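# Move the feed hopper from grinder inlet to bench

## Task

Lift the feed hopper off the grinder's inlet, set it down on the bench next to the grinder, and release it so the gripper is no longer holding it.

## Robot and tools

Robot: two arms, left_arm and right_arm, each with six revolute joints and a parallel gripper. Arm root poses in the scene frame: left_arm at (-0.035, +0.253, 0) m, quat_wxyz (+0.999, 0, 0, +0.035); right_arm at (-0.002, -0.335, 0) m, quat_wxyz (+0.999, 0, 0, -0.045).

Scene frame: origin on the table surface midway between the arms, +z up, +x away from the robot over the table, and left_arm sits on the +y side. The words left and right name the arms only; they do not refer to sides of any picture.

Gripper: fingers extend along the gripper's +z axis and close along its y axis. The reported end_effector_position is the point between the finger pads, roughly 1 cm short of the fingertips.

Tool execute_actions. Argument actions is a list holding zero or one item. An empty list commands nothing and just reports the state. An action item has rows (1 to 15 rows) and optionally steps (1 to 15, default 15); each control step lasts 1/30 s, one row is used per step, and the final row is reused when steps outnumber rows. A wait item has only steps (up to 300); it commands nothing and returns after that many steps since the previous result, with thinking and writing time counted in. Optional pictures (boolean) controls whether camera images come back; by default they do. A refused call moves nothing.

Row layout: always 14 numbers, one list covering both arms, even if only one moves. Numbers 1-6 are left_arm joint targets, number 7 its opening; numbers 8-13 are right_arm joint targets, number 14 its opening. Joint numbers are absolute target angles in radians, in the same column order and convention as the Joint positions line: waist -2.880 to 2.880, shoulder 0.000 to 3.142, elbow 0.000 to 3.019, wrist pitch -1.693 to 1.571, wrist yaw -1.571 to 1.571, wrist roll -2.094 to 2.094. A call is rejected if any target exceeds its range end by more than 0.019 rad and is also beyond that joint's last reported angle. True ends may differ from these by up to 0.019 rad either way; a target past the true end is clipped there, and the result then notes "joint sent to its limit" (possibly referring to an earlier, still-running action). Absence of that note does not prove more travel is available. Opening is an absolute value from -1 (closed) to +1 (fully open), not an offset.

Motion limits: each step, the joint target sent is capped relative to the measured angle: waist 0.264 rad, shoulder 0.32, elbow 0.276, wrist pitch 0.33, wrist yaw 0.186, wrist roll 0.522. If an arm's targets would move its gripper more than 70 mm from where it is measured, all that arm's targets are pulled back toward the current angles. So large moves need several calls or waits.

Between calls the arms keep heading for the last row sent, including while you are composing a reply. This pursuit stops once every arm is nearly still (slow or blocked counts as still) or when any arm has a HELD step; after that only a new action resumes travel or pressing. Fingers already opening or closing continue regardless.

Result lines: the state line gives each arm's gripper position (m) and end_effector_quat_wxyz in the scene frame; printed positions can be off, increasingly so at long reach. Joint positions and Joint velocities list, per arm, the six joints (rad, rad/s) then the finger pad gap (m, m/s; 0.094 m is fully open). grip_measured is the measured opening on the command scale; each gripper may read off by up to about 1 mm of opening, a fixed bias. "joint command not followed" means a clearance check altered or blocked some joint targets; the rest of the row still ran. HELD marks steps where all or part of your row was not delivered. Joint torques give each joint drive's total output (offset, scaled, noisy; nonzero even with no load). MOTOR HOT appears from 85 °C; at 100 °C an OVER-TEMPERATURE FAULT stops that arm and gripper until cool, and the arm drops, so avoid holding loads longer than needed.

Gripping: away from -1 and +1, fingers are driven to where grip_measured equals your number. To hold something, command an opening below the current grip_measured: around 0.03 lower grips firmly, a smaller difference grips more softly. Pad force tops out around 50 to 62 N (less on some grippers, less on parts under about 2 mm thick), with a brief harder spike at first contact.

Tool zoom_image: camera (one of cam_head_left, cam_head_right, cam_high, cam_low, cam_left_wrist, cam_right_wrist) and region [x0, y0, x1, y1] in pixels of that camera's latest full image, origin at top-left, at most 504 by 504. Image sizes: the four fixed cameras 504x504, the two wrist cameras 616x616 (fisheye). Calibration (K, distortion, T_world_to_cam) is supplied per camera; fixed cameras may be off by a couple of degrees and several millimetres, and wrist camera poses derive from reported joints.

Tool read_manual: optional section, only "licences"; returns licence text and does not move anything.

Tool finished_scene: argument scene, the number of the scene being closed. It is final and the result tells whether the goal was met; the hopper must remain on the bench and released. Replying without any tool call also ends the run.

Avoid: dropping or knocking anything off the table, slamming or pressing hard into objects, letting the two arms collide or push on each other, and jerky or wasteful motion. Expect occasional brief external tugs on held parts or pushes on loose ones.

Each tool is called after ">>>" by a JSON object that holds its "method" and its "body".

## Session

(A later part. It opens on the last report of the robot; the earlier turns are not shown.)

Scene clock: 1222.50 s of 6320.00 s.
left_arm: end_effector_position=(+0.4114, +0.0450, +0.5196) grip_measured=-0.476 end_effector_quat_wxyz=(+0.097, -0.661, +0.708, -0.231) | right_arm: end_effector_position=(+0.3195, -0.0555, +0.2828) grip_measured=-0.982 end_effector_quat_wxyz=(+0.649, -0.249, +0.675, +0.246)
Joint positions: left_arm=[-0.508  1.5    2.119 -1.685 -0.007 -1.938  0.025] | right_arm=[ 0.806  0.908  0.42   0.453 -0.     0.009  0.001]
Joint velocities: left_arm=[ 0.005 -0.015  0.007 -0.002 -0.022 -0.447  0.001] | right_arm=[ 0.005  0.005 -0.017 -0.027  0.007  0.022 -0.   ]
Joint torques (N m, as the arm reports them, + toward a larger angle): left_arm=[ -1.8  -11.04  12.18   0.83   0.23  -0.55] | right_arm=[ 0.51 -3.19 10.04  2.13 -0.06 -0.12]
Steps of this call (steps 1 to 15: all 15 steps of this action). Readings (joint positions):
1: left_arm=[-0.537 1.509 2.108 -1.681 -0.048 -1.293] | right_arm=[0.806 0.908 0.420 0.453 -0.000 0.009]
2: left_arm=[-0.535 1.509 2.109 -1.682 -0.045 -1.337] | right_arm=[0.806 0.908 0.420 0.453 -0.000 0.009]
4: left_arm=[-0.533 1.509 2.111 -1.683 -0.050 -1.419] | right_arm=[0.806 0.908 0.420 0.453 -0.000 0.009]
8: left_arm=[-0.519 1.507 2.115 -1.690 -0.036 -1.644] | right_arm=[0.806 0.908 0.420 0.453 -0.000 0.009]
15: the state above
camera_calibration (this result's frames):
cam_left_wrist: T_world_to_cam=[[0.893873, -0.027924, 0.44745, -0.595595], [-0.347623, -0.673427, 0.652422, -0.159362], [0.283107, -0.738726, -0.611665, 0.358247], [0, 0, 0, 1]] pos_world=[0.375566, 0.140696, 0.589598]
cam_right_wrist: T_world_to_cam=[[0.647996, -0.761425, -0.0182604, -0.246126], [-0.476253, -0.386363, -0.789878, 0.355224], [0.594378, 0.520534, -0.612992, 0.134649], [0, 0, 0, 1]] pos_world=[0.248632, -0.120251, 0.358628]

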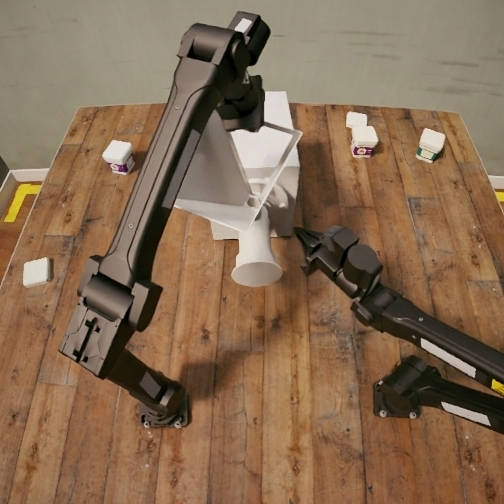

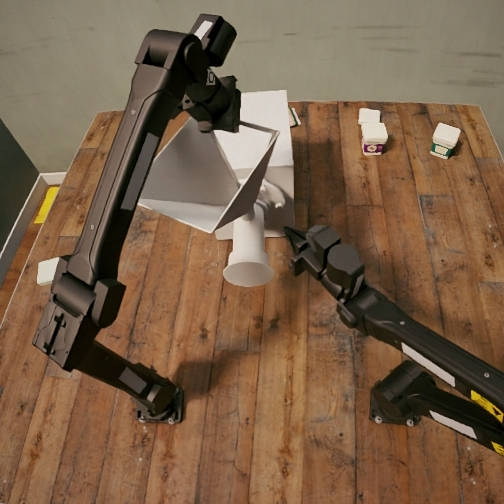

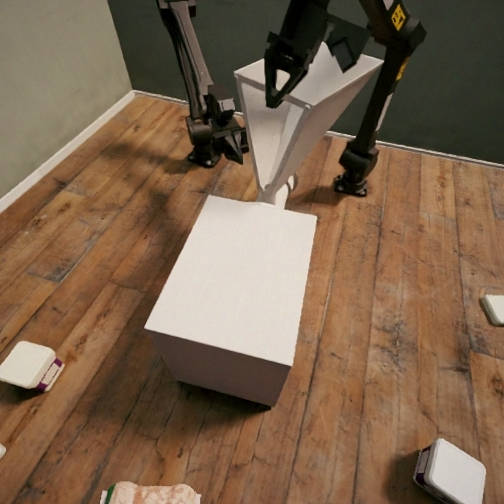

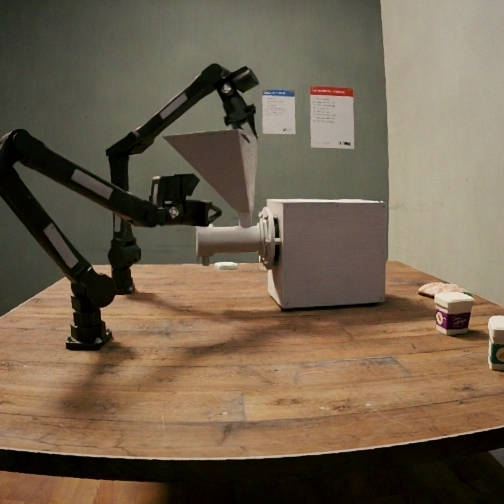

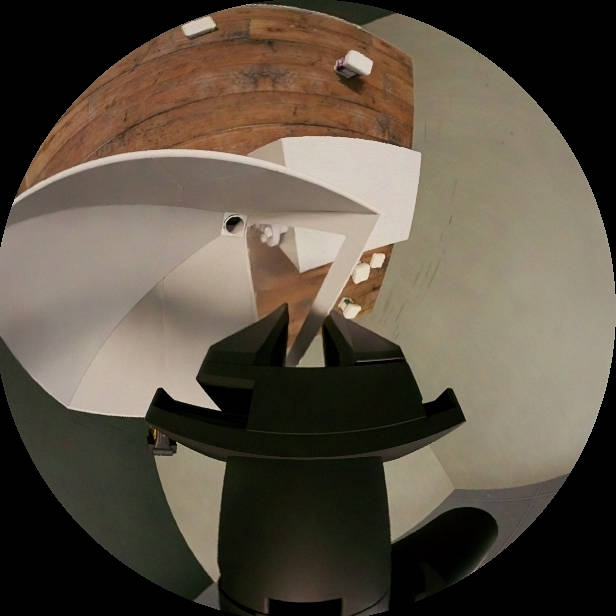

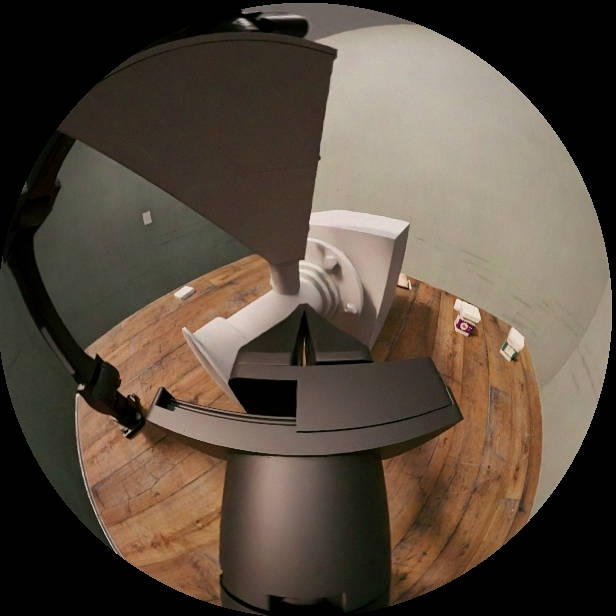

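>>> {"method": "execute_actions", "body": {"actions": [{"rows":[[-0.508,1.5,2.155,-1.69,0,-2.0,-0.35,0.8,0.9,0.43,0.46,0,0,-1],[-0.508,1.5,2.17,-1.69,0,-1.95,-0.2,0.8,0.9,0.43,0.46,0,0,-1],[-0.508,1.5,2.185,-1.69,0,-1.9,-0.1,0.8,0.9,0.43,0.46,0,0,-1],[-0.509,1.5,2.2,-1.69,0,-1.87,-0.05,0.8,0.9,0.43,0.46,0,0,-1],[-0.51,1.5,2.215,-1.69,0,-1.85,-0.05,0.8,0.9,0.43,0.46,0,0,-1],[-0.512,1.5,2.23,-1.69,0,-1.85,-0.05,0.8,0.9,0.43,0.46,0,0,-1],[-0.514,1.5,2.245,-1.69,0,-1.85,-0.05,0.8,0.9,0.43,0.46,0,0,-1],[-0.516,1.5,2.26,-1.69,0,-1.85,-0.05,0.8,0.9,0.43,0.46,0,0,-1],[-0.518,1.5,2.27,-1.69,0,-1.85,-0.05,0.8,0.9,0.43,0.46,0,0,-1],[-0.52,1.5,2.278,-1.69,0,-1.85,-0.05,0.8,0.9,0.43,0.46,0,0,-1],[-0.522,1.5,2.28,-1.69,0,-1.85,-0.05,0.8,0.9,0.43,0.46,0,0,-1],[-0.524,1.5,2.28,-1.69,0,-1.8,-0.05,0.8,0.9,0.43,0.46,0,0,-1],[-0.525,1.5,2.28,-1.69,0,-1.7,-0.05,0.8,0.9,0.43,0.46,0,0,-1],[-0.525,1.5,2.28,-1.69,0,-1.55,-0.05,0.8,0.9,0.43,0.46,0,0,-1],[-0.525,1.5,2.28,-1.69,0,-1.4,-0.05,0.8,0.9,0.43,0.46,0,0,-1]],"steps":15}], "pictures": false}}

>>> {"method": "execute_actions", "body": {"actions": [{"rows":[[-0.525,1.5,2.28,-1.69,0,1.72,-0.1,0.8,0.9,0.43,0.46,0,0,-1]],"steps":15}], "pictures": false}}

>>> {"method": "execute_actions", "body": {"actions": [{"steps":28}]}}

Scene clock: 1232.40 s of 6320.00 s.
left_arm: end_effector_position=(+0.4056, +0.0455, +0.5728) grip_measured=-0.052 end_effector_quat_wxyz=(+0.146, -0.569, +0.762, -0.272) | right_arm: end_effector_position=(+0.3195, -0.0555, +0.2828) grip_measured=-0.982 end_effector_quat_wxyz=(+0.649, -0.249, +0.675, +0.246)
Joint positions: left_arm=[-0.511  1.498  2.242 -1.688 -0.003 -1.723  0.045] | right_arm=[ 0.806  0.908  0.42   0.453 -0.     0.009  0.001]
Joint velocities: left_arm=[-0.044 -0.054  0.022  0.002 -0.007  2.073  0.001] | right_arm=[-0.005  0.005 -0.007 -0.007  0.022 -0.066  0.   ]
Joint torques (N m, as the arm reports them, + toward a larger angle): left_arm=[ -2.6  -10.69  12.28   1.18   0.04   0.1 ] | right_arm=[-0.32 -3.71 10.15  1.96  0.01 -0.13]
Steps of this call (steps 1 to 30: the robot went on to your last target; steps 31 to 90: nothing new was sent; then 6.40 s passed at rest; steps 91 to 105: all 15 steps of this action). Readings (joint positions):
91: left_arm=[-0.507 1.499 2.119 -1.688 -0.008 -1.973] | right_arm=[0.806 0.908 0.420 0.453 -0.000 0.009]
92: left_arm=[-0.507 1.499 2.120 -1.688 -0.005 -1.972] | right_arm=[0.806 0.908 0.420 0.453 -0.000 0.009]
94: left_arm=[-0.507 1.501 2.125 -1.688 -0.004 -1.947] | right_arm=[0.806 0.908 0.420 0.453 -0.000 0.009]
98: left_arm=[-0.507 1.507 2.176 -1.688 -0.003 -1.896] | right_arm=[0.806 0.908 0.420 0.453 -0.000 0.009]
105: the state above

Scene clock: 1232.90 s of 6320.00 s.
left_arm: end_effector_position=(+0.4048, +0.0446, +0.5733) grip_measured=-0.098 end_effector_quat_wxyz=(+0.291, +0.088, +0.947, -0.105) | right_arm: end_effector_position=(+0.3195, -0.0555, +0.2828) grip_measured=-0.982 end_effector_quat_wxyz=(+0.649, -0.249, +0.675, +0.246)
Joint positions: left_arm=[-0.513  1.497  2.243 -1.688 -0.003 -0.257  0.042] | right_arm=[ 0.806  0.908  0.42   0.453 -0.     0.009  0.001]
Joint velocities: left_arm=[-0.005 -0.005 -0.012  0.002  0.007  2.777  0.001] | right_arm=[ 0.005 -0.005 -0.002  0.002  0.022 -0.051 -0.   ]
Joint torques (N m, as the arm reports them, + toward a larger angle): left_arm=[ -2.65 -10.79  12.44   1.19   0.11   0.09] | right_arm=[-0.3  -3.49 10.1   2.   -0.02 -0.17]
Steps of this call (steps 1 to 15: all 15 steps of this action). Readings (joint positions):
1: left_arm=[-0.511 1.497 2.243 -1.688 -0.003 -1.630] | right_arm=[0.806 0.908 0.420 0.453 -0.000 0.009]
2: left_arm=[-0.512 1.496 2.243 -1.688 -0.003 -1.532] | right_arm=[0.806 0.908 0.420 0.453 -0.000 0.009]
4: left_arm=[-0.513 1.497 2.243 -1.688 -0.003 -1.336] | right_arm=[0.806 0.908 0.420 0.453 -0.000 0.009]
8: left_arm=[-0.513 1.497 2.243 -1.688 -0.003 -0.943] | right_arm=[0.806 0.908 0.420 0.453 -0.000 0.009]
15: the state above

Scene clock: 1233.83 s of 6320.00 s.
left_arm: end_effector_position=(+0.4048, +0.0446, +0.5733) grip_measured=-0.098 end_effector_quat_wxyz=(+0.251, +0.831, +0.463, +0.181) | right_arm: end_effector_position=(+0.3195, -0.0555, +0.2828) grip_measured=-0.982 end_effector_quat_wxyz=(+0.649, -0.249, +0.675, +0.246)
Joint positions: left_arm=[-0.513  1.497  2.243 -1.688 -0.003  1.683  0.042] | right_arm=[ 0.806  0.908  0.42   0.453 -0.     0.009  0.001]
Joint velocities: left_arm=[-0.005 -0.005 -0.007 -0.007 -0.066  0.183  0.   ] | right_arm=[-0.024  0.005 -0.002 -0.002 -0.066 -0.066  0.   ]
Joint torques (N m, as the arm reports them, + toward a larger angle): left_arm=[ -2.65 -10.38  12.29   1.12   0.23   0.07] | right_arm=[ 0.45 -3.26 10.11  2.2  -0.02 -0.09]
Steps of this call (steps 1 to 28: the robot went on to your last target). Readings (joint positions):
1: left_arm=[-0.513 1.497 2.243 -1.688 -0.003 -0.159] | right_arm=[0.806 0.908 0.420 0.453 -0.000 0.009]
2: left_arm=[-0.513 1.497 2.243 -1.688 -0.003 -0.061] | right_arm=[0.806 0.908 0.420 0.453 -0.000 0.009]
4: left_arm=[-0.513 1.497 2.243 -1.688 -0.003 0.135] | right_arm=[0.806 0.908 0.420 0.453 -0.000 0.009]
8: left_arm=[-0.513 1.497 2.243 -1.688 -0.003 0.528] | right_arm=[0.806 0.908 0.420 0.453 -0.000 0.009]
28: the state above
camera_calibration (this result's frames):
cam_left_wrist: T_world_to_cam=[[-0.670757, 0.448675, -0.590573, 0.593423], [0.0936885, 0.841145, 0.532632, -0.374524], [0.735736, 0.301937, -0.60624, 0.159984], [0, 0, 0, 1]] pos_world=[0.315426, 0.0004703, 0.646932]
cam_right_wrist: T_world_to_cam=[[0.647996, -0.761425, -0.0182604, -0.246126], [-0.476253, -0.386363, -0.789878, 0.355224], [0.594378, 0.520534, -0.612992, 0.134649], [0, 0, 0, 1]] pos_world=[0.248632, -0.120251, 0.358628]

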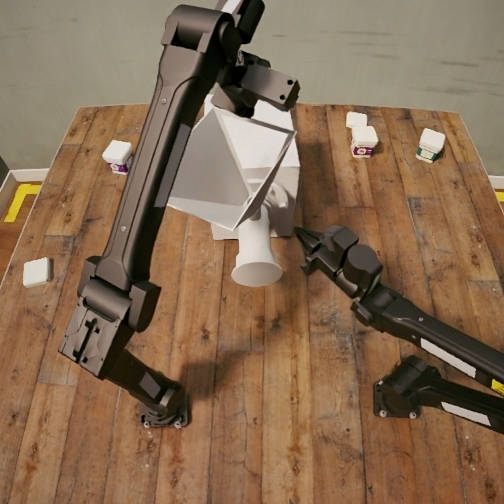

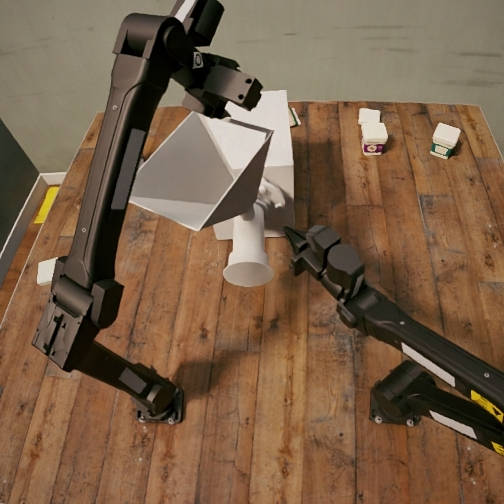

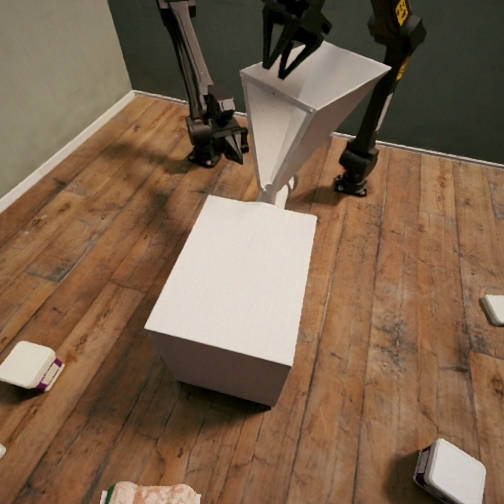

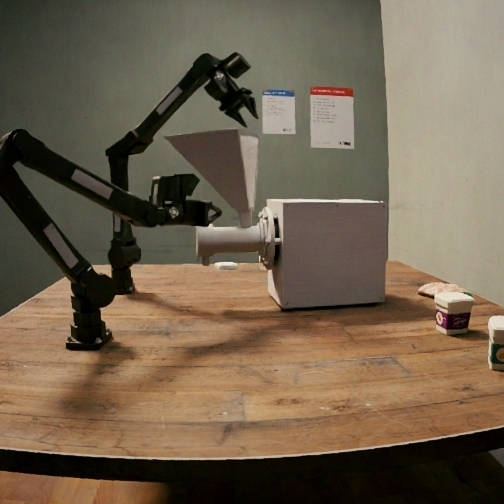

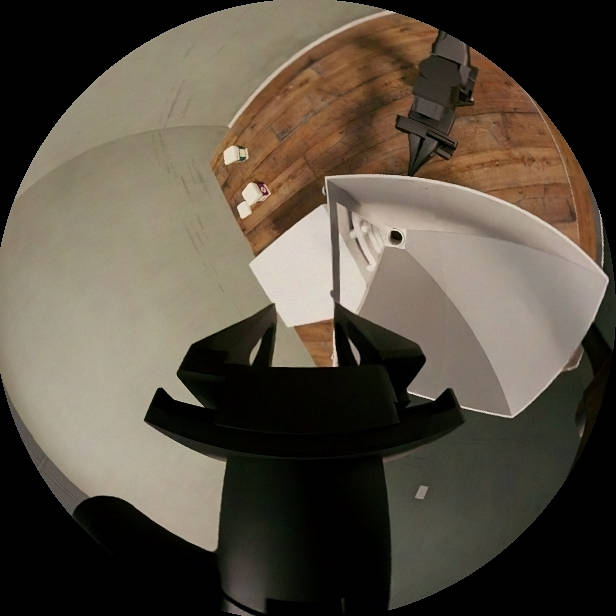

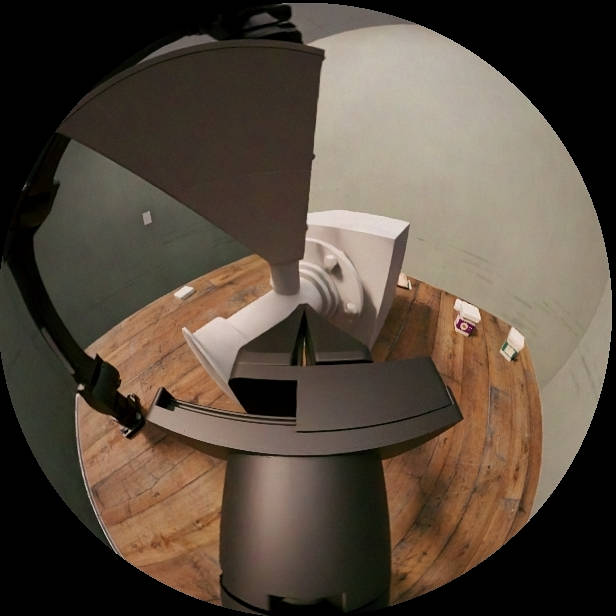

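>>> {"method": "execute_actions", "body": {"actions": [{"rows":[[-0.52,1.497,2.238,-1.69,0,1.73,-0.1,0.8,0.9,0.43,0.46,0,0,-1],[-0.52,1.497,2.228,-1.69,0,1.73,-0.1,0.8,0.9,0.43,0.46,0,0,-1],[-0.52,1.497,2.218,-1.69,0,1.73,-0.1,0.8,0.9,0.43,0.46,0,0,-1],[-0.52,1.497,2.208,-1.69,0,1.73,-0.1,0.8,0.9,0.43,0.46,0,0,-1],[-0.52,1.497,2.198,-1.69,0,1.73,-0.1,0.8,0.9,0.43,0.46,0,0,-1],[-0.52,1.497,2.188,-1.69,0,1.73,-0.1,0.8,0.9,0.43,0.46,0,0,-1],[-0.52,1.497,2.178,-1.69,0,1.73,-0.1,0.8,0.9,0.43,0.46,0,0,-1],[-0.52,1.497,2.168,-1.69,0,1.73,-0.1,0.8,0.9,0.43,0.46,0,0,-1],[-0.52,1.497,2.158,-1.69,0,1.73,-0.1,0.8,0.9,0.43,0.46,0,0,-1],[-0.52,1.497,2.148,-1.69,0,1.73,-0.1,0.8,0.9,0.43,0.46,0,0,-1],[-0.52,1.497,2.138,-1.69,0,1.73,-0.1,0.8,0.9,0.43,0.46,0,0,-1],[-0.52,1.497,2.128,-1.69,0,1.73,-0.1,0.8,0.9,0.43,0.46,0,0,-1],[-0.52,1.497,2.12,-1.69,0,1.73,-0.1,0.8,0.9,0.43,0.46,0,0,-1],[-0.52,1.497,2.115,-1.69,0,1.73,-0.1,0.8,0.9,0.43,0.46,0,0,-1],[-0.52,1.497,2.113,-1.69,0,1.73,-0.1,0.8,0.9,0.43,0.46,0,0,-1]],"steps":15}], "pictures": false}}

>>> {"method": "execute_actions", "body": {"actions": [{"rows":[[-0.515,1.497,2.113,-1.69,0,1.69,-0.2,0.8,0.9,0.43,0.46,0,0,-1],[-0.515,1.497,2.113,-1.69,0,1.645,-0.28,0.8,0.9,0.43,0.46,0,0,-1],[-0.515,1.497,2.113,-1.69,0,1.6,-0.35,0.8,0.9,0.43,0.46,0,0,-1],[-0.515,1.497,2.113,-1.69,0,1.555,-0.4,0.8,0.9,0.43,0.46,0,0,-1],[-0.515,1.497,2.113,-1.69,0,1.51,-0.45,0.8,0.9,0.43,0.46,0,0,-1],[-0.514,1.497,2.113,-1.69,0,1.465,-0.46,0.8,0.9,0.43,0.46,0,0,-1],[-0.513,1.497,2.113,-1.69,0,1.42,-0.46,0.8,0.9,0.43,0.46,0,0,-1],[-0.512,1.497,2.113,-1.69,0,1.375,-0.46,0.8,0.9,0.43,0.46,0,0,-1],[-0.511,1.497,2.113,-1.69,0,1.33,-0.46,0.8,0.9,0.43,0.46,0,0,-1],[-0.51,1.497,2.113,-1.69,0,1.285,-0.46,0.8,0.9,0.43,0.46,0,0,-1],[-0.509,1.497,2.113,-1.69,0,1.24,-0.46,0.8,0.9,0.43,0.46,0,0,-1],[-0.508,1.497,2.113,-1.69,0,1.195,-0.46,0.8,0.9,0.43,0.46,0,0,-1],[-0.507,1.497,2.113,-1.69,0,1.15,-0.46,0.8,0.9,0.43,0.46,0,0,-1],[-0.506,1.497,2.113,-1.69,0,1.105,-0.46,0.8,0.9,0.43,0.46,0,0,-1],[-0.505,1.497,2.113,-1.69,0,1.06,-0.46,0.8,0.9,0.43,0.46,0,0,-1]],"steps":15}], "pictures": false}}

>>> {"method": "execute_actions", "body": {"actions": [{"rows":[[-0.504,1.497,2.113,-1.69,0,1.015,-0.47,0.8,0.9,0.43,0.46,0,0,-1],[-0.503,1.496,2.112,-1.69,0,0.97,-0.47,0.8,0.9,0.43,0.46,0,0,-1],[-0.502,1.495,2.111,-1.69,0,0.925,-0.48,0.8,0.9,0.43,0.46,0,0,-1],[-0.501,1.494,2.11,-1.69,0,0.88,-0.48,0.8,0.9,0.43,0.46,0,0,-1],[-0.5,1.493,2.109,-1.69,0,0.835,-0.49,0.8,0.9,0.43,0.46,0,0,-1],[-0.499,1.492,2.108,-1.69,0,0.79,-0.49,0.8,0.9,0.43,0.46,0,0,-1],[-0.498,1.491,2.107,-1.69,0,0.745,-0.5,0.8,0.9,0.43,0.46,0,0,-1],[-0.497,1.49,2.106,-1.69,0,0.7,-0.5,0.8,0.9,0.43,0.46,0,0,-1],[-0.496,1.489,2.105,-1.69,0,0.655,-0.5,0.8,0.9,0.43,0.46,0,0,-1],[-0.495,1.488,2.104,-1.69,0,0.61,-0.5,0.8,0.9,0.43,0.46,0,0,-1],[-0.494,1.487,2.103,-1.69,0,0.565,-0.5,0.8,0.9,0.43,0.46,0,0,-1],[-0.493,1.486,2.102,-1.69,0,0.52,-0.5,0.8,0.9,0.43,0.46,0,0,-1],[-0.492,1.485,2.101,-1.69,0,0.475,-0.5,0.8,0.9,0.43,0.46,0,0,-1],[-0.491,1.484,2.1,-1.69,0,0.43,-0.5,0.8,0.9,0.43,0.46,0,0,-1],[-0.49,1.483,2.099,-1.69,0,0.39,-0.5,0.8,0.9,0.43,0.46,0,0,-1]],"steps":15}], "pictures": false}}

>>> {"method": "execute_actions", "body": {"actions": [{"steps":15}]}}

Scene clock: 1250.97 s of 6320.00 s.
left_arm: end_effector_position=(+0.4080, +0.0431, +0.5223) grip_measured=-0.098 end_effector_quat_wxyz=(+0.201, +0.854, +0.455, +0.151) | right_arm: end_effector_position=(+0.3195, -0.0555, +0.2828) grip_measured=-0.982 end_effector_quat_wxyz=(+0.649, -0.249, +0.675, +0.246)
Joint positions: left_arm=[-0.513  1.496  2.122 -1.688 -0.003  1.72   0.042] | right_arm=[ 0.806  0.908  0.42   0.453 -0.     0.009  0.001]
Joint velocities: left_arm=[-0.005  0.005 -0.173 -0.027 -0.007 -0.022 -0.001] | right_arm=[ 0.005 -0.015 -0.012 -0.007 -0.022 -0.022 -0.   ]
Joint torques (N m, as the arm reports them, + toward a larger angle): left_arm=[ -2.13 -11.87   9.48   0.92   0.24   0.01] | right_arm=[-0.21 -2.71 10.25  1.93  0.03 -0.11]
Steps of this call (steps 1 to 30: the robot went on to your last target; steps 31 to 90: nothing new was sent; then 13.63 s passed at rest; steps 91 to 105: all 15 steps of this action). Readings (joint positions):
91: left_arm=[-0.513 1.497 2.243 -1.688 -0.003 1.712] | right_arm=[0.806 0.908 0.420 0.453 -0.000 0.009]
92: left_arm=[-0.513 1.497 2.241 -1.688 -0.003 1.713] | right_arm=[0.806 0.908 0.420 0.453 -0.000 0.009]
94: left_arm=[-0.513 1.496 2.231 -1.688 -0.003 1.716] | right_arm=[0.806 0.908 0.420 0.453 -0.000 0.009]
98: left_arm=[-0.513 1.496 2.191 -1.688 -0.003 1.718] | right_arm=[0.806 0.908 0.420 0.453 -0.000 0.009]
105: the state above

Scene clock: 1251.47 s of 6320.00 s.
left_arm: end_effector_position=(+0.4084, +0.0429, +0.5180) grip_measured=-0.458 end_effector_quat_wxyz=(+0.226, +0.727, +0.641, +0.099) | right_arm: end_effector_position=(+0.3195, -0.0555, +0.2828) grip_measured=-0.982 end_effector_quat_wxyz=(+0.649, -0.249, +0.675, +0.246)
Joint positions: left_arm=[-0.513  1.497  2.113 -1.688 -0.003  1.253  0.025] | right_arm=[ 0.806  0.908  0.42   0.453 -0.     0.009  0.001]
Joint velocities: left_arm=[ 0.005 -0.024  0.012 -0.002 -0.051 -1.15   0.   ] | right_arm=[-0.005 -0.005 -0.007 -0.007  0.037 -0.051  0.001]
Joint torques (N m, as the arm reports them, + toward a larger angle): left_arm=[ -0.78 -11.23   9.29   0.97   0.23  -0.19] | right_arm=[ 0.37 -3.38  9.92  2.33 -0.06 -0.14]
Steps of this call (steps 1 to 15: all 15 steps of this action). Readings (joint positions):
1: left_arm=[-0.513 1.496 2.117 -1.688 -0.003 1.717] | right_arm=[0.806 0.908 0.420 0.453 -0.000 0.009]
2: left_arm=[-0.513 1.496 2.114 -1.688 -0.003 1.707] | right_arm=[0.806 0.908 0.420 0.453 -0.000 0.009]
4: left_arm=[-0.513 1.497 2.113 -1.688 -0.003 1.667] | right_arm=[0.806 0.908 0.420 0.453 -0.000 0.009]
8: left_arm=[-0.513 1.497 2.113 -1.688 -0.003 1.539] | right_arm=[0.806 0.908 0.420 0.453 -0.000 0.009]
15: the state above

Scene clock: 1251.97 s of 6320.00 s.
left_arm: end_effector_position=(+0.4086, +0.0433, +0.5243) grip_measured=-0.492 end_effector_quat_wxyz=(+0.258, +0.517, +0.816, +0.030) | right_arm: end_effector_position=(+0.3195, -0.0555, +0.2828) grip_measured=-0.982 end_effector_quat_wxyz=(+0.649, -0.249, +0.675, +0.246)
Joint positions: left_arm=[-0.51   1.488  2.113 -1.671  0.004  0.688  0.024] | right_arm=[ 0.806  0.908  0.42   0.453 -0.     0.009  0.001]
Joint velocities: left_arm=[ 0.024 -0.034 -0.012  0.007 -0.022 -1.429 -0.002] | right_arm=[ 0.005  0.005 -0.002 -0.002 -0.007  0.022 -0.   ]
Joint torques (N m, as the arm reports them, + toward a larger angle): left_arm=[ -0.06 -11.15   8.15   0.25  -0.07  -0.76] | right_arm=[-0.17 -3.45  9.64  2.2   0.03 -0.15]
Steps of this call (steps 1 to 15: all 15 steps of this action). Readings (joint positions):
1: left_arm=[-0.513 1.497 2.113 -1.688 -0.003 1.216] | right_arm=[0.806 0.908 0.420 0.453 -0.000 0.009]
2: left_arm=[-0.513 1.497 2.113 -1.688 -0.002 1.188] | right_arm=[0.806 0.908 0.420 0.453 -0.000 0.009]
4: left_arm=[-0.514 1.496 2.113 -1.687 0.006 1.138] | right_arm=[0.806 0.908 0.420 0.453 -0.000 0.009]
8: left_arm=[-0.516 1.493 2.113 -1.681 0.004 1.005] | right_arm=[0.806 0.908 0.420 0.453 -0.000 0.009]
15: the state above

Scene clock: 1252.47 s of 6320.00 s.
left_arm: end_effector_position=(+0.4091, +0.0449, +0.5260) grip_measured=-0.493 end_effector_quat_wxyz=(+0.262, +0.443, +0.857, +0.009) | right_arm: end_effector_position=(+0.3195, -0.0555, +0.2828) grip_measured=-0.982 end_effector_quat_wxyz=(+0.649, -0.249, +0.675, +0.246)
Joint positions: left_arm=[-0.506  1.485  2.113 -1.667  0.004  0.517  0.024] | right_arm=[ 0.806  0.908  0.42   0.453 -0.     0.009  0.001]
Joint velocities: left_arm=[-0.015  0.005 -0.007 -0.012  0.007  0.022 -0.   ] | right_arm=[ 0.015  0.005 -0.002 -0.007 -0.066  0.007 -0.   ]
Joint torques (N m, as the arm reports them, + toward a larger angle): left_arm=[ -0.45 -11.5    8.04   0.12  -0.09  -1.18] | right_arm=[-0.21 -3.61  9.99  2.24 -0.04 -0.11]
Steps of this call (steps 1 to 15: the robot went on to your last target). Readings (joint positions):
1: left_arm=[-0.509 1.486 2.113 -1.671 0.004 0.642] | right_arm=[0.806 0.908 0.420 0.453 -0.000 0.009]
2: left_arm=[-0.509 1.485 2.113 -1.670 0.004 0.603] | right_arm=[0.806 0.908 0.420 0.453 -0.000 0.009]
4: left_arm=[-0.508 1.485 2.113 -1.669 0.004 0.568] | right_arm=[0.806 0.908 0.420 0.453 -0.000 0.009]
8: left_arm=[-0.507 1.485 2.113 -1.668 0.004 0.531] | right_arm=[0.806 0.908 0.420 0.453 -0.000 0.009]
15: the state above
camera_calibration (this result's frames):
cam_left_wrist: T_world_to_cam=[[-0.753792, -0.604625, -0.257345, 0.47425], [-0.649507, 0.744969, 0.152191, 0.158456], [0.0996957, 0.281867, -0.95426, 0.572183], [0, 0, 0, 1]] pos_world=[0.40336, 0.00741861, 0.643942]
cam_right_wrist: T_world_to_cam=[[0.647996, -0.761425, -0.0182604, -0.246126], [-0.476253, -0.386363, -0.789878, 0.355224], [0.594378, 0.520534, -0.612992, 0.134649], [0, 0, 0, 1]] pos_world=[0.248632, -0.120251, 0.358628]

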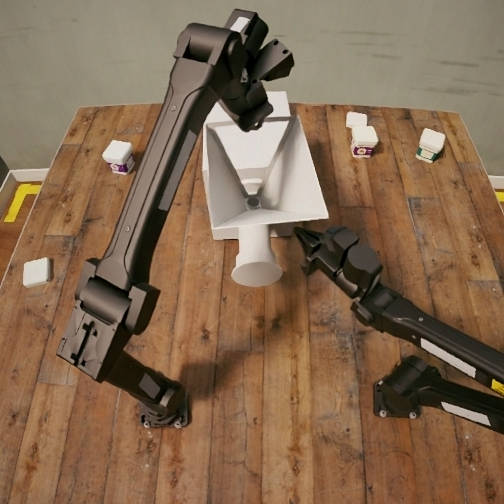

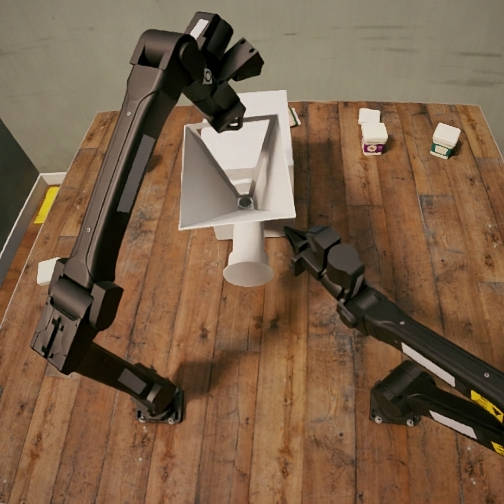

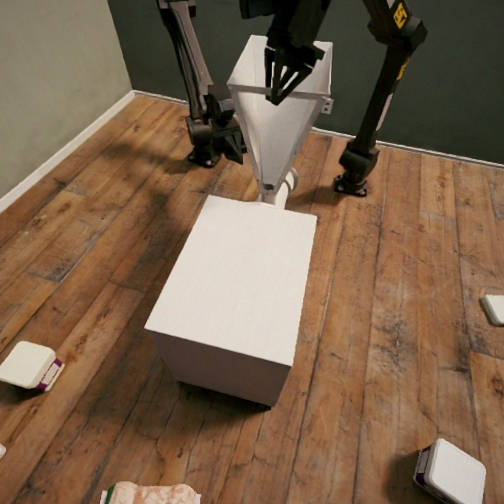

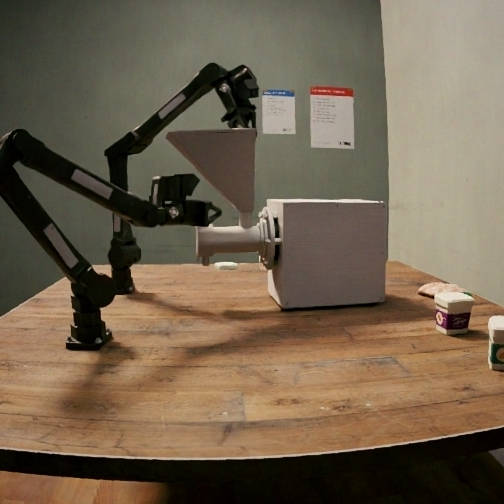

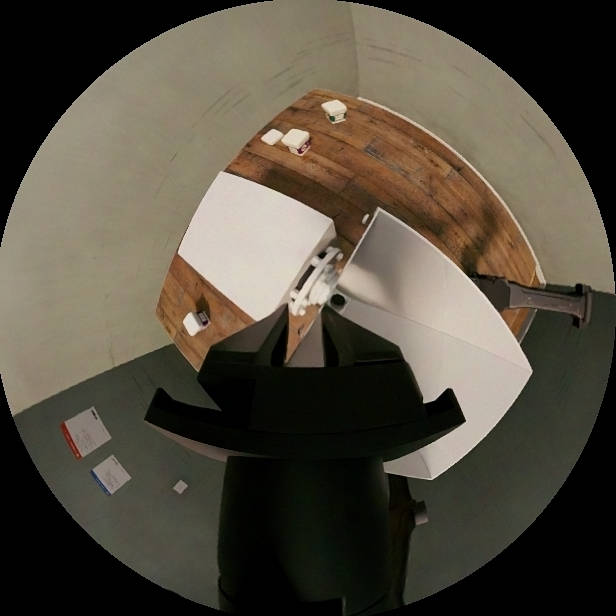

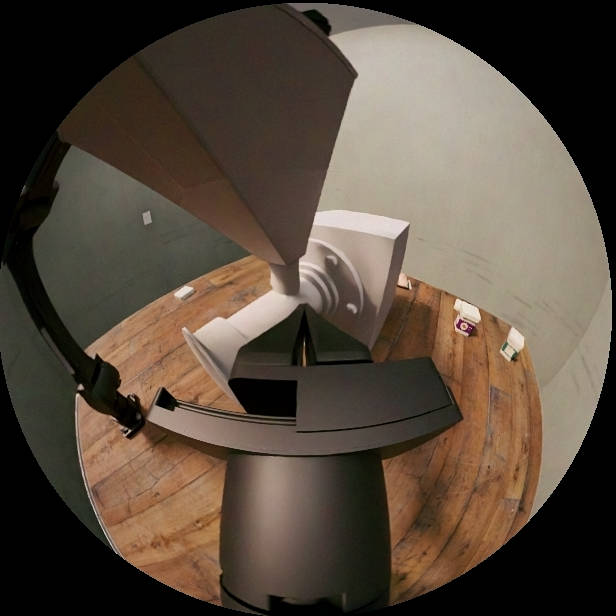

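>>> {"method": "execute_actions", "body": {"actions": [{"rows":[[-0.495,1.483,2.095,-1.69,0,0.36,-0.5,0.8,0.9,0.43,0.46,0,0,-1],[-0.495,1.483,2.093,-1.69,0,0.33,-0.5,0.8,0.9,0.43,0.46,0,0,-1],[-0.495,1.483,2.091,-1.69,0,0.3,-0.5,0.8,0.9,0.43,0.46,0,0,-1],[-0.495,1.483,2.09,-1.69,0,0.27,-0.5,0.8,0.9,0.43,0.46,0,0,-1],[-0.495,1.483,2.09,-1.69,0,0.24,-0.5,0.8,0.9,0.43,0.46,0,0,-1],[-0.495,1.483,2.09,-1.69,0,0.21,-0.5,0.8,0.9,0.43,0.46,0,0,-1],[-0.495,1.483,2.09,-1.69,0,0.18,-0.5,0.8,0.9,0.43,0.46,0,0,-1]],"steps":15}], "pictures": false}}

>>> {"method": "execute_actions", "body": {"actions": [{"rows":[[-0.5,1.483,2.11,-1.69,0,0.3,-0.35,0.8,0.9,0.43,0.46,0,0,-1],[-0.5,1.483,2.13,-1.69,0,0.36,-0.2,0.8,0.9,0.43,0.46,0,0,-1],[-0.5,1.483,2.15,-1.69,0,0.42,-0.1,0.8,0.9,0.43,0.46,0,0,-1],[-0.5,1.483,2.165,-1.69,0,0.48,-0.05,0.8,0.9,0.43,0.46,0,0,-1],[-0.5,1.483,2.18,-1.69,0,0.52,-0.05,0.8,0.9,0.43,0.46,0,0,-1],[-0.5,1.483,2.195,-1.69,0,0.55,-0.05,0.8,0.9,0.43,0.46,0,0,-1],[-0.5,1.483,2.21,-1.69,0,0.55,-0.05,0.8,0.9,0.43,0.46,0,0,-1],[-0.5,1.483,2.225,-1.69,0,0.55,-0.05,0.8,0.9,0.43,0.46,0,0,-1],[-0.5,1.483,2.24,-1.69,0,0.55,-0.05,0.8,0.9,0.43,0.46,0,0,-1],[-0.5,1.483,2.25,-1.69,0,0.55,-0.05,0.8,0.9,0.43,0.46,0,0,-1],[-0.5,1.48,2.26,-1.69,0,0.55,-0.05,0.8,0.9,0.43,0.46,0,0,-1],[-0.5,1.475,2.26,-1.69,0,0.55,-0.05,0.8,0.9,0.43,0.46,0,0,-1],[-0.5,1.47,2.26,-1.69,0,0.55,-0.05,0.8,0.9,0.43,0.46,0,0,-1]],"steps":15}], "pictures": false}}

>>> {"method": "execute_actions", "body": {"actions": [{"steps":15}]}}

Scene clock: 1265.43 s of 6320.00 s.
left_arm: end_effector_position=(+0.4088, +0.0472, +0.5282) grip_measured=-0.494 end_effector_quat_wxyz=(+0.265, +0.341, +0.902, -0.019) | right_arm: end_effector_position=(+0.3195, -0.0555, +0.2828) grip_measured=-0.982 end_effector_quat_wxyz=(+0.649, -0.249, +0.675, +0.246)
Joint positions: left_arm=[-0.504  1.481  2.113 -1.665 -0.002  0.288  0.024] | right_arm=[ 0.806  0.908  0.42   0.453 -0.     0.009  0.001]
Joint velocities: left_arm=[-0.005 -0.024 -0.002  0.002  0.007 -0.095  0.   ] | right_arm=[-0.005 -0.015  0.017  0.002 -0.007 -0.051 -0.   ]
Joint torques (N m, as the arm reports them, + toward a larger angle): left_arm=[ -1.03 -11.29   7.14  -0.08   0.09  -0.9 ] | right_arm=[ 0.23 -2.81  9.89  2.3  -0.01 -0.11]
Steps of this call (steps 1 to 15: the robot went on to your last target; steps 16 to 90: nothing new was sent; then 9.47 s passed at rest; steps 91 to 105: all 15 steps of this action). Readings (joint positions):
91: left_arm=[-0.506 1.485 2.113 -1.667 0.004 0.514] | right_arm=[0.806 0.908 0.420 0.453 -0.000 0.009]
92: left_arm=[-0.506 1.485 2.113 -1.667 0.004 0.507] | right_arm=[0.806 0.908 0.420 0.453 -0.000 0.009]
94: left_arm=[-0.506 1.485 2.113 -1.666 0.003 0.476] | right_arm=[0.806 0.908 0.420 0.453 -0.000 0.009]
98: left_arm=[-0.505 1.483 2.113 -1.665 -0.001 0.373] | right_arm=[0.806 0.908 0.420 0.453 -0.000 0.009]
105: the state above

Scene clock: 1265.93 s of 6320.00 s.
left_arm: end_effector_position=(+0.4010, +0.0508, +0.5723) grip_measured=-0.052 end_effector_quat_wxyz=(+0.308, +0.438, +0.844, +0.014) | right_arm: end_effector_position=(+0.3195, -0.0555, +0.2828) grip_measured=-0.982 end_effector_quat_wxyz=(+0.649, -0.249, +0.675, +0.246)
Joint positions: left_arm=[-0.504  1.478  2.218 -1.683 -0.002  0.523  0.045] | right_arm=[ 0.806  0.908  0.42   0.453 -0.     0.009  0.001]
Joint velocities: left_arm=[ 0.005 -0.122  0.051 -0.012 -0.007  0.183 -0.   ] | right_arm=[-0.005 -0.005  0.012 -0.012 -0.022 -0.007 -0.   ]
Joint torques (N m, as the arm reports them, + toward a larger angle): left_arm=[ -1.22 -10.8   12.34   0.97   0.13   0.06] | right_arm=[ 1.17 -3.89 10.    2.1  -0.06 -0.07]
Steps of this call (steps 1 to 15: all 15 steps of this action). Readings (joint positions):
1: left_arm=[-0.504 1.480 2.113 -1.666 -0.002 0.290] | right_arm=[0.806 0.908 0.420 0.453 -0.000 0.009]
2: left_arm=[-0.504 1.480 2.113 -1.671 -0.002 0.299] | right_arm=[0.806 0.908 0.420 0.453 -0.000 0.009]
4: left_arm=[-0.504 1.481 2.113 -1.678 -0.002 0.346] | right_arm=[0.806 0.908 0.420 0.453 -0.000 0.009]
8: left_arm=[-0.504 1.485 2.142 -1.683 -0.002 0.456] | right_arm=[0.806 0.908 0.420 0.453 -0.000 0.009]
15: the state above

Scene clock: 1266.43 s of 6320.00 s.
left_arm: end_effector_position=(+0.3974, +0.0525, +0.5774) grip_measured=-0.052 end_effector_quat_wxyz=(+0.314, +0.444, +0.839, +0.017) | right_arm: end_effector_position=(+0.3195, -0.0555, +0.2828) grip_measured=-0.982 end_effector_quat_wxyz=(+0.649, -0.249, +0.675, +0.246)
Joint positions: left_arm=[-0.504  1.469  2.221 -1.683 -0.002  0.539  0.045] | right_arm=[ 0.806  0.908  0.42   0.453 -0.     0.009  0.001]
Joint velocities: left_arm=[ 0.005  0.005 -0.002 -0.007 -0.022  0.022  0.   ] | right_arm=[ 0.005 -0.015  0.002  0.002 -0.037 -0.022 -0.   ]
Joint torques (N m, as the arm reports them, + toward a larger angle): left_arm=[ -1.23 -10.46  12.48   0.98   0.14   0.06] | right_arm=[-0.01 -3.24  9.98  2.13 -0.06 -0.08]
Steps of this call (steps 1 to 15: the robot went on to your last target). Readings (joint positions):
1: left_arm=[-0.504 1.475 2.219 -1.683 -0.002 0.526] | right_arm=[0.806 0.908 0.420 0.453 -0.000 0.009]
2: left_arm=[-0.504 1.472 2.220 -1.683 -0.002 0.529] | right_arm=[0.806 0.908 0.420 0.453 -0.000 0.009]
4: left_arm=[-0.504 1.469 2.221 -1.683 -0.002 0.533] | right_arm=[0.806 0.908 0.420 0.453 -0.000 0.009]
8: left_arm=[-0.504 1.469 2.221 -1.683 -0.002 0.537] | right_arm=[0.806 0.908 0.420 0.453 -0.000 0.009]
15: the state above
camera_calibration (this result's frames):
cam_left_wrist: T_world_to_cam=[[-0.731664, -0.603335, -0.317262, 0.508965], [-0.650667, 0.756895, 0.0611746, 0.1898], [0.203225, 0.251191, -0.946363, 0.576216], [0, 0, 0, 1]] pos_world=[0.378786, 0.0186769, 0.695173]
cam_right_wrist: T_world_to_cam=[[0.647996, -0.761425, -0.0182604, -0.246126], [-0.476253, -0.386363, -0.789878, 0.355224], [0.594378, 0.520534, -0.612992, 0.134649], [0, 0, 0, 1]] pos_world=[0.248632, -0.120251, 0.358628]

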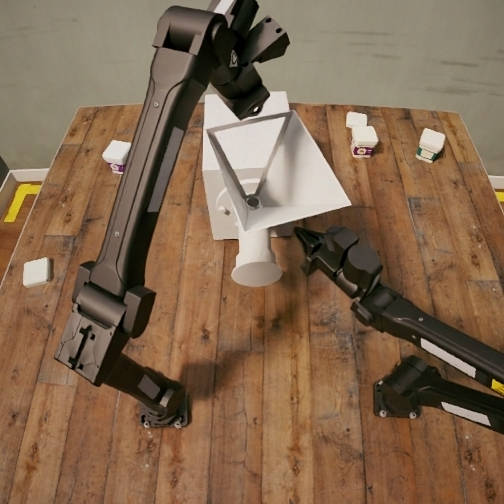

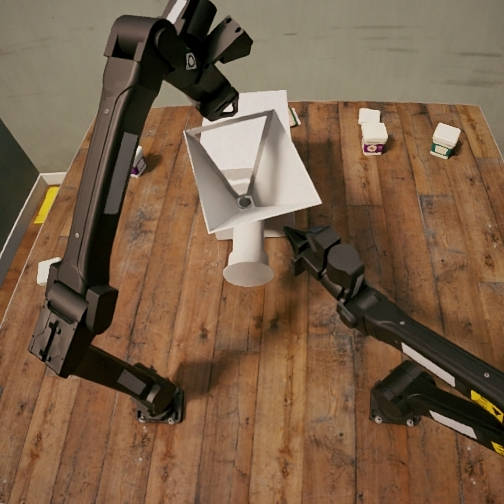

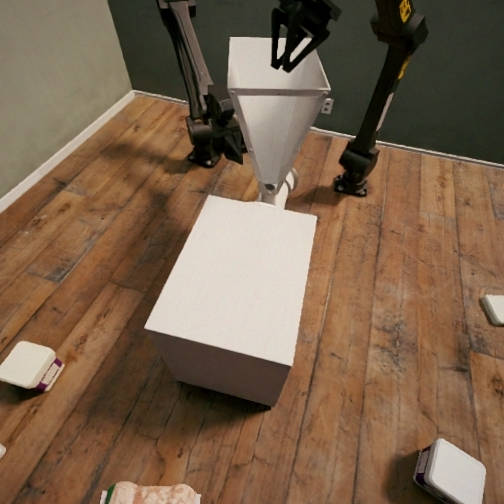

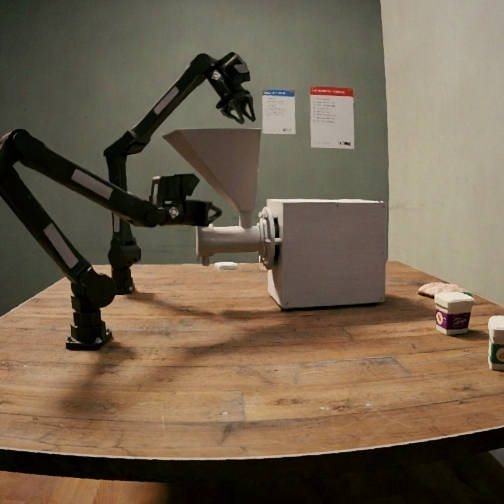

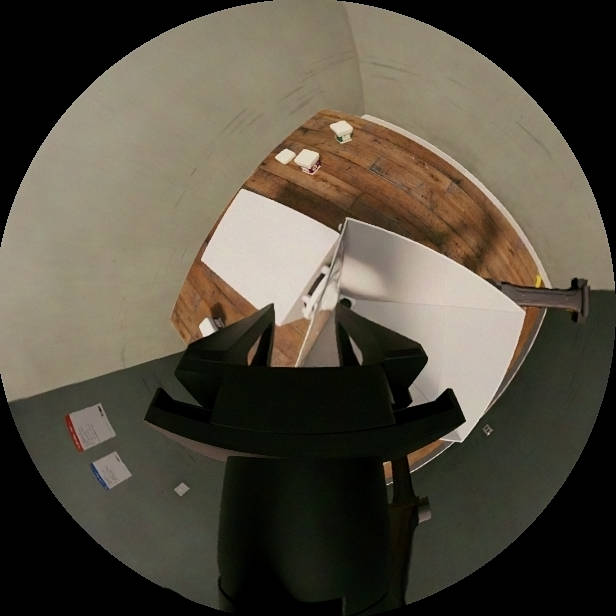

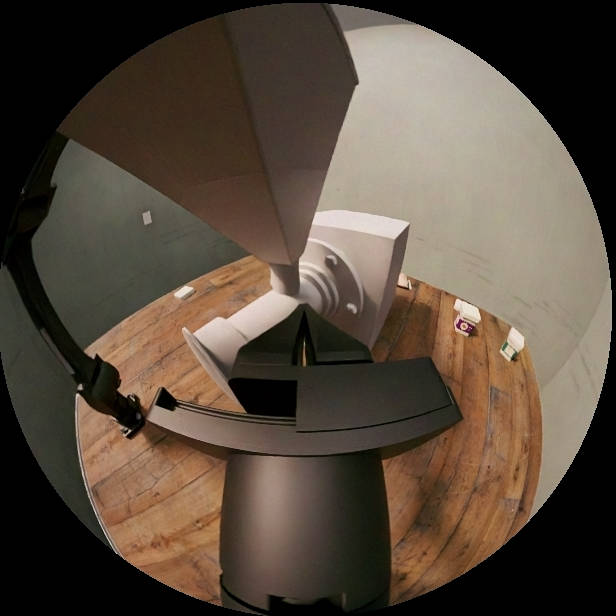

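Now measure the corners.

>>> {"method": "zoom_image", "body": {"camera": "cam_head_left", "region": [190, 90, 370, 250]}}

Region (190, 90, 370, 250) of cam_head_left's 504x504 image, scaled by 2.800, with more detail than that image has.

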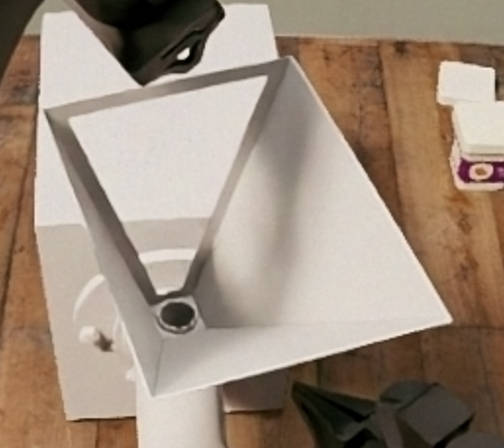

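>>> {"method": "execute_actions", "body": {"actions": [{"rows":[[-0.51,1.45,2.22,-1.68,-0.02,0.47,-0.05,0.77,0.9,0.43,0.46,0,0,-1],[-0.52,1.43,2.21,-1.678,-0.045,0.38,-0.05,0.74,0.9,0.43,0.46,0,0,-1],[-0.53,1.41,2.19,-1.675,-0.07,0.28,-0.05,0.7,0.9,0.43,0.46,0,0,-1],[-0.54,1.39,2.168,-1.672,-0.095,0.18,-0.05,0.66,0.9,0.43,0.46,0,0,-1],[-0.55,1.37,2.146,-1.669,-0.12,0.08,-0.05,0.62,0.9,0.43,0.46,0,0,-1],[-0.56,1.35,2.124,-1.666,-0.145,-0.02,-0.05,0.58,0.9,0.43,0.46,0,0,-1],[-0.57,1.33,2.102,-1.662,-0.17,-0.12,-0.05,0.54,0.9,0.43,0.46,0,0,-1],[-0.58,1.31,2.08,-1.658,-0.195,-0.22,-0.05,0.5,0.9,0.43,0.46,0,0,-1],[-0.59,1.29,2.058,-1.654,-0.22,-0.32,-0.05,0.46,0.9,0.43,0.46,0,0,-1],[-0.6,1.27,2.036,-1.65,-0.245,-0.42,-0.05,0.42,0.9,0.43,0.46,0,0,-1],[-0.612,1.25,2.012,-1.645,-0.27,-0.52,-0.05,0.39,0.9,0.43,0.46,0,0,-1],[-0.624,1.232,1.988,-1.64,-0.297,-0.62,-0.05,0.36,0.9,0.43,0.46,0,0,-1],[-0.636,1.215,1.963,-1.635,-0.324,-0.71,-0.05,0.33,0.9,0.43,0.46,0,0,-1],[-0.648,1.2,1.938,-1.63,-0.35,-0.8,-0.05,0.31,0.9,0.43,0.46,0,0,-1],[-0.658,1.188,1.915,-1.627,-0.377,-0.885,-0.05,0.3,0.9,0.43,0.46,0,0,-1]],"steps":15}], "pictures": false}}

>>> {"method": "execute_actions", "body": {"actions": [{"rows":[[-0.658,1.188,1.912,-1.627,-0.377,-0.885,-0.05,0.3,0.92,0.53,0.34,0,0.03,-0.9],[-0.658,1.188,1.912,-1.627,-0.377,-0.885,-0.05,0.3,0.94,0.63,0.21,0,0.06,-0.8],[-0.658,1.188,1.912,-1.627,-0.377,-0.885,-0.05,0.3,0.96,0.73,0.08,0,0.09,-0.7],[-0.658,1.188,1.912,-1.627,-0.377,-0.885,-0.05,0.3,0.98,0.83,-0.05,0,0.12,-0.6],[-0.658,1.188,1.912,-1.627,-0.377,-0.885,-0.05,0.3,1.0,0.93,-0.18,0,0.15,-0.5],[-0.658,1.188,1.912,-1.627,-0.377,-0.885,-0.05,0.3,1.03,1.03,-0.31,0,0.18,-0.4],[-0.658,1.188,1.912,-1.627,-0.377,-0.885,-0.05,0.3,1.06,1.13,-0.44,0,0.21,-0.3],[-0.658,1.188,1.912,-1.627,-0.377,-0.885,-0.05,0.3,1.09,1.23,-0.57,0,0.24,-0.2],[-0.658,1.188,1.912,-1.627,-0.377,-0.885,-0.05,0.3,1.12,1.33,-0.7,0,0.27,-0.1],[-0.658,1.188,1.912,-1.627,-0.377,-0.885,-0.05,0.3,1.15,1.43,-0.83,0,0.3,-0.05],[-0.658,1.188,1.912,-1.627,-0.377,-0.885,-0.05,0.3,1.18,1.53,-0.96,0,0.33,-0.05],[-0.658,1.188,1.912,-1.627,-0.377,-0.885,-0.05,0.3,1.21,1.63,-1.09,0,0.36,-0.05],[-0.658,1.188,1.912,-1.627,-0.377,-0.885,-0.05,0.3,1.24,1.74,-1.22,0,0.39,-0.05],[-0.658,1.188,1.912,-1.627,-0.377,-0.885,-0.05,0.3,1.27,1.85,-1.34,0,0.42,-0.05],[-0.658,1.188,1.912,-1.627,-0.377,-0.885,-0.05,0.3,1.3,1.955,-1.455,0.012,0.445,-0.05]],"steps":15}], "pictures": false}}

>>> {"method": "execute_actions", "body": {"actions": [{"steps":30}], "pictures": false}}

Scene clock: 1324.73 s of 6320.00 s.
left_arm: end_effector_position=(+0.3181, +0.1005, +0.5822) grip_measured=-0.052 end_effector_quat_wxyz=(+0.360, -0.026, +0.932, -0.019) | right_arm: end_effector_position=(+0.4116, -0.2333, +0.2828) grip_measured=-0.982 end_effector_quat_wxyz=(+0.689, -0.084, +0.715, +0.087)
Joint positions: left_arm=[-0.631  1.217  1.96  -1.651 -0.351 -0.494  0.045] | right_arm=[ 0.331  0.908  0.42   0.453 -0.001  0.009  0.001]
Joint velocities: left_arm=[-0.357 -0.718 -0.608  0.12  -0.725 -2.615  0.   ] | right_arm=[-0.669 -0.005 -0.002 -0.007 -0.022  0.051 -0.001]
Joint torques (N m, as the arm reports them, + toward a larger angle): left_arm=[-2.05 -6.36  8.    2.07 -0.27 -0.06] | right_arm=[ 1.31 -3.18  9.84  2.33  0.02 -0.11]
Steps of this call (steps 1 to 15: the robot went on to your last target; steps 16 to 90: nothing new was sent; then 54.80 s passed at rest; steps 91 to 105: all 15 steps of this action). Readings (joint positions):
91: left_arm=[-0.504 1.469 2.221 -1.683 -0.008 0.531] | right_arm=[0.804 0.908 0.420 0.453 -0.000 0.009]
92: left_arm=[-0.505 1.467 2.219 -1.683 -0.025 0.507] | right_arm=[0.797 0.908 0.420 0.453 -0.001 0.009]
94: left_arm=[-0.509 1.453 2.197 -1.682 -0.072 0.417] | right_arm=[0.754 0.908 0.420 0.453 -0.001 0.009]
98: left_arm=[-0.543 1.385 2.111 -1.678 -0.171 0.133] | right_arm=[0.585 0.908 0.420 0.453 -0.001 0.009]
105: the state above

Scene clock: 1325.23 s of 6320.00 s.
left_arm: end_effector_position=(+0.3086, +0.1022, +0.5756) grip_measured=-0.051 end_effector_quat_wxyz=(+0.354, -0.190, +0.913, -0.077) | right_arm: end_effector_position=(+0.4988, -0.2290, +0.3839) grip_measured=-0.053 end_effector_quat_wxyz=(+0.354, +0.050, +0.929, +0.094)
Joint positions: left_arm=[-0.651  1.186  1.914 -1.643 -0.374 -0.862  0.045] | right_arm=[ 0.299  1.247  1.386 -0.96   0.003  0.316  0.045]
Joint velocities: left_arm=[-0.005  0.044 -0.017 -0.007 -0.051 -0.066  0.001] | right_arm=[-0.005  0.904  2.4   -3.153  0.095  0.769 -0.001]
Joint torques (N m, as the arm reports them, + toward a larger angle): left_arm=[-2.12 -7.27  8.91  2.03 -0.38 -0.07] | right_arm=[ 0.41 -7.9  13.05  1.95  0.22  0.16]
Steps of this call (steps 1 to 15: all 15 steps of this action). Readings (joint positions):
1: left_arm=[-0.640 1.196 1.942 -1.649 -0.365 -0.571] | right_arm=[0.313 0.908 0.426 0.433 -0.001 0.010]
2: left_arm=[-0.647 1.180 1.931 -1.649 -0.369 -0.632] | right_arm=[0.303 0.909 0.447 0.371 -0.001 0.017]
4: left_arm=[-0.651 1.163 1.926 -1.649 -0.372 -0.720] | right_arm=[0.299 0.929 0.530 0.206 -0.001 0.038]
8: left_arm=[-0.651 1.163 1.923 -1.645 -0.374 -0.813] | right_arm=[0.299 1.020 0.803 -0.207 -0.001 0.122]
15: the state above

Scene clock: 1326.23 s of 6320.00 s.
left_arm: end_effector_position=(+0.3097, +0.1014, +0.5744) grip_measured=-0.051 end_effector_quat_wxyz=(+0.352, -0.195, +0.912, -0.078) | right_arm: end_effector_position=(+0.4465, -0.2410, +0.5655) grip_measured=-0.053 end_effector_quat_wxyz=(+0.357, +0.105, +0.921, +0.115)
Joint positions: left_arm=[-0.651  1.189  1.913 -1.643 -0.374 -0.875  0.045] | right_arm=[ 0.299  1.288  1.931 -1.445  0.007  0.434  0.045]
Joint velocities: left_arm=[-0.005 -0.005  0.017 -0.007  0.022 -0.007  0.001] | right_arm=[ 0.005  0.005 -0.002 -0.032  0.007  0.037 -0.001]
Joint torques (N m, as the arm reports them, + toward a larger angle): left_arm=[-2.19 -6.92  8.85  2.03 -0.38 -0.06] | right_arm=[ 0.29 -6.46  9.88  1.25  0.15  0.07]
Steps of this call (steps 1 to 30: the robot went on to your last target). Readings (joint positions):
1: left_arm=[-0.651 1.187 1.913 -1.643 -0.374 -0.865] | right_arm=[0.299 1.274 1.466 -1.062 0.005 0.339]
2: left_arm=[-0.651 1.188 1.913 -1.643 -0.374 -0.867] | right_arm=[0.299 1.296 1.537 -1.149 0.006 0.354]
4: left_arm=[-0.651 1.189 1.913 -1.643 -0.374 -0.870] | right_arm=[0.299 1.313 1.641 -1.273 0.006 0.372]
8: left_arm=[-0.651 1.189 1.913 -1.643 -0.374 -0.873] | right_arm=[0.299 1.313 1.801 -1.385 0.006 0.397]
30: the state above
All arms were judged still, so your last target was given up. Only a new action makes them travel on or press farther. Fingers that are still opening or closing keep moving.


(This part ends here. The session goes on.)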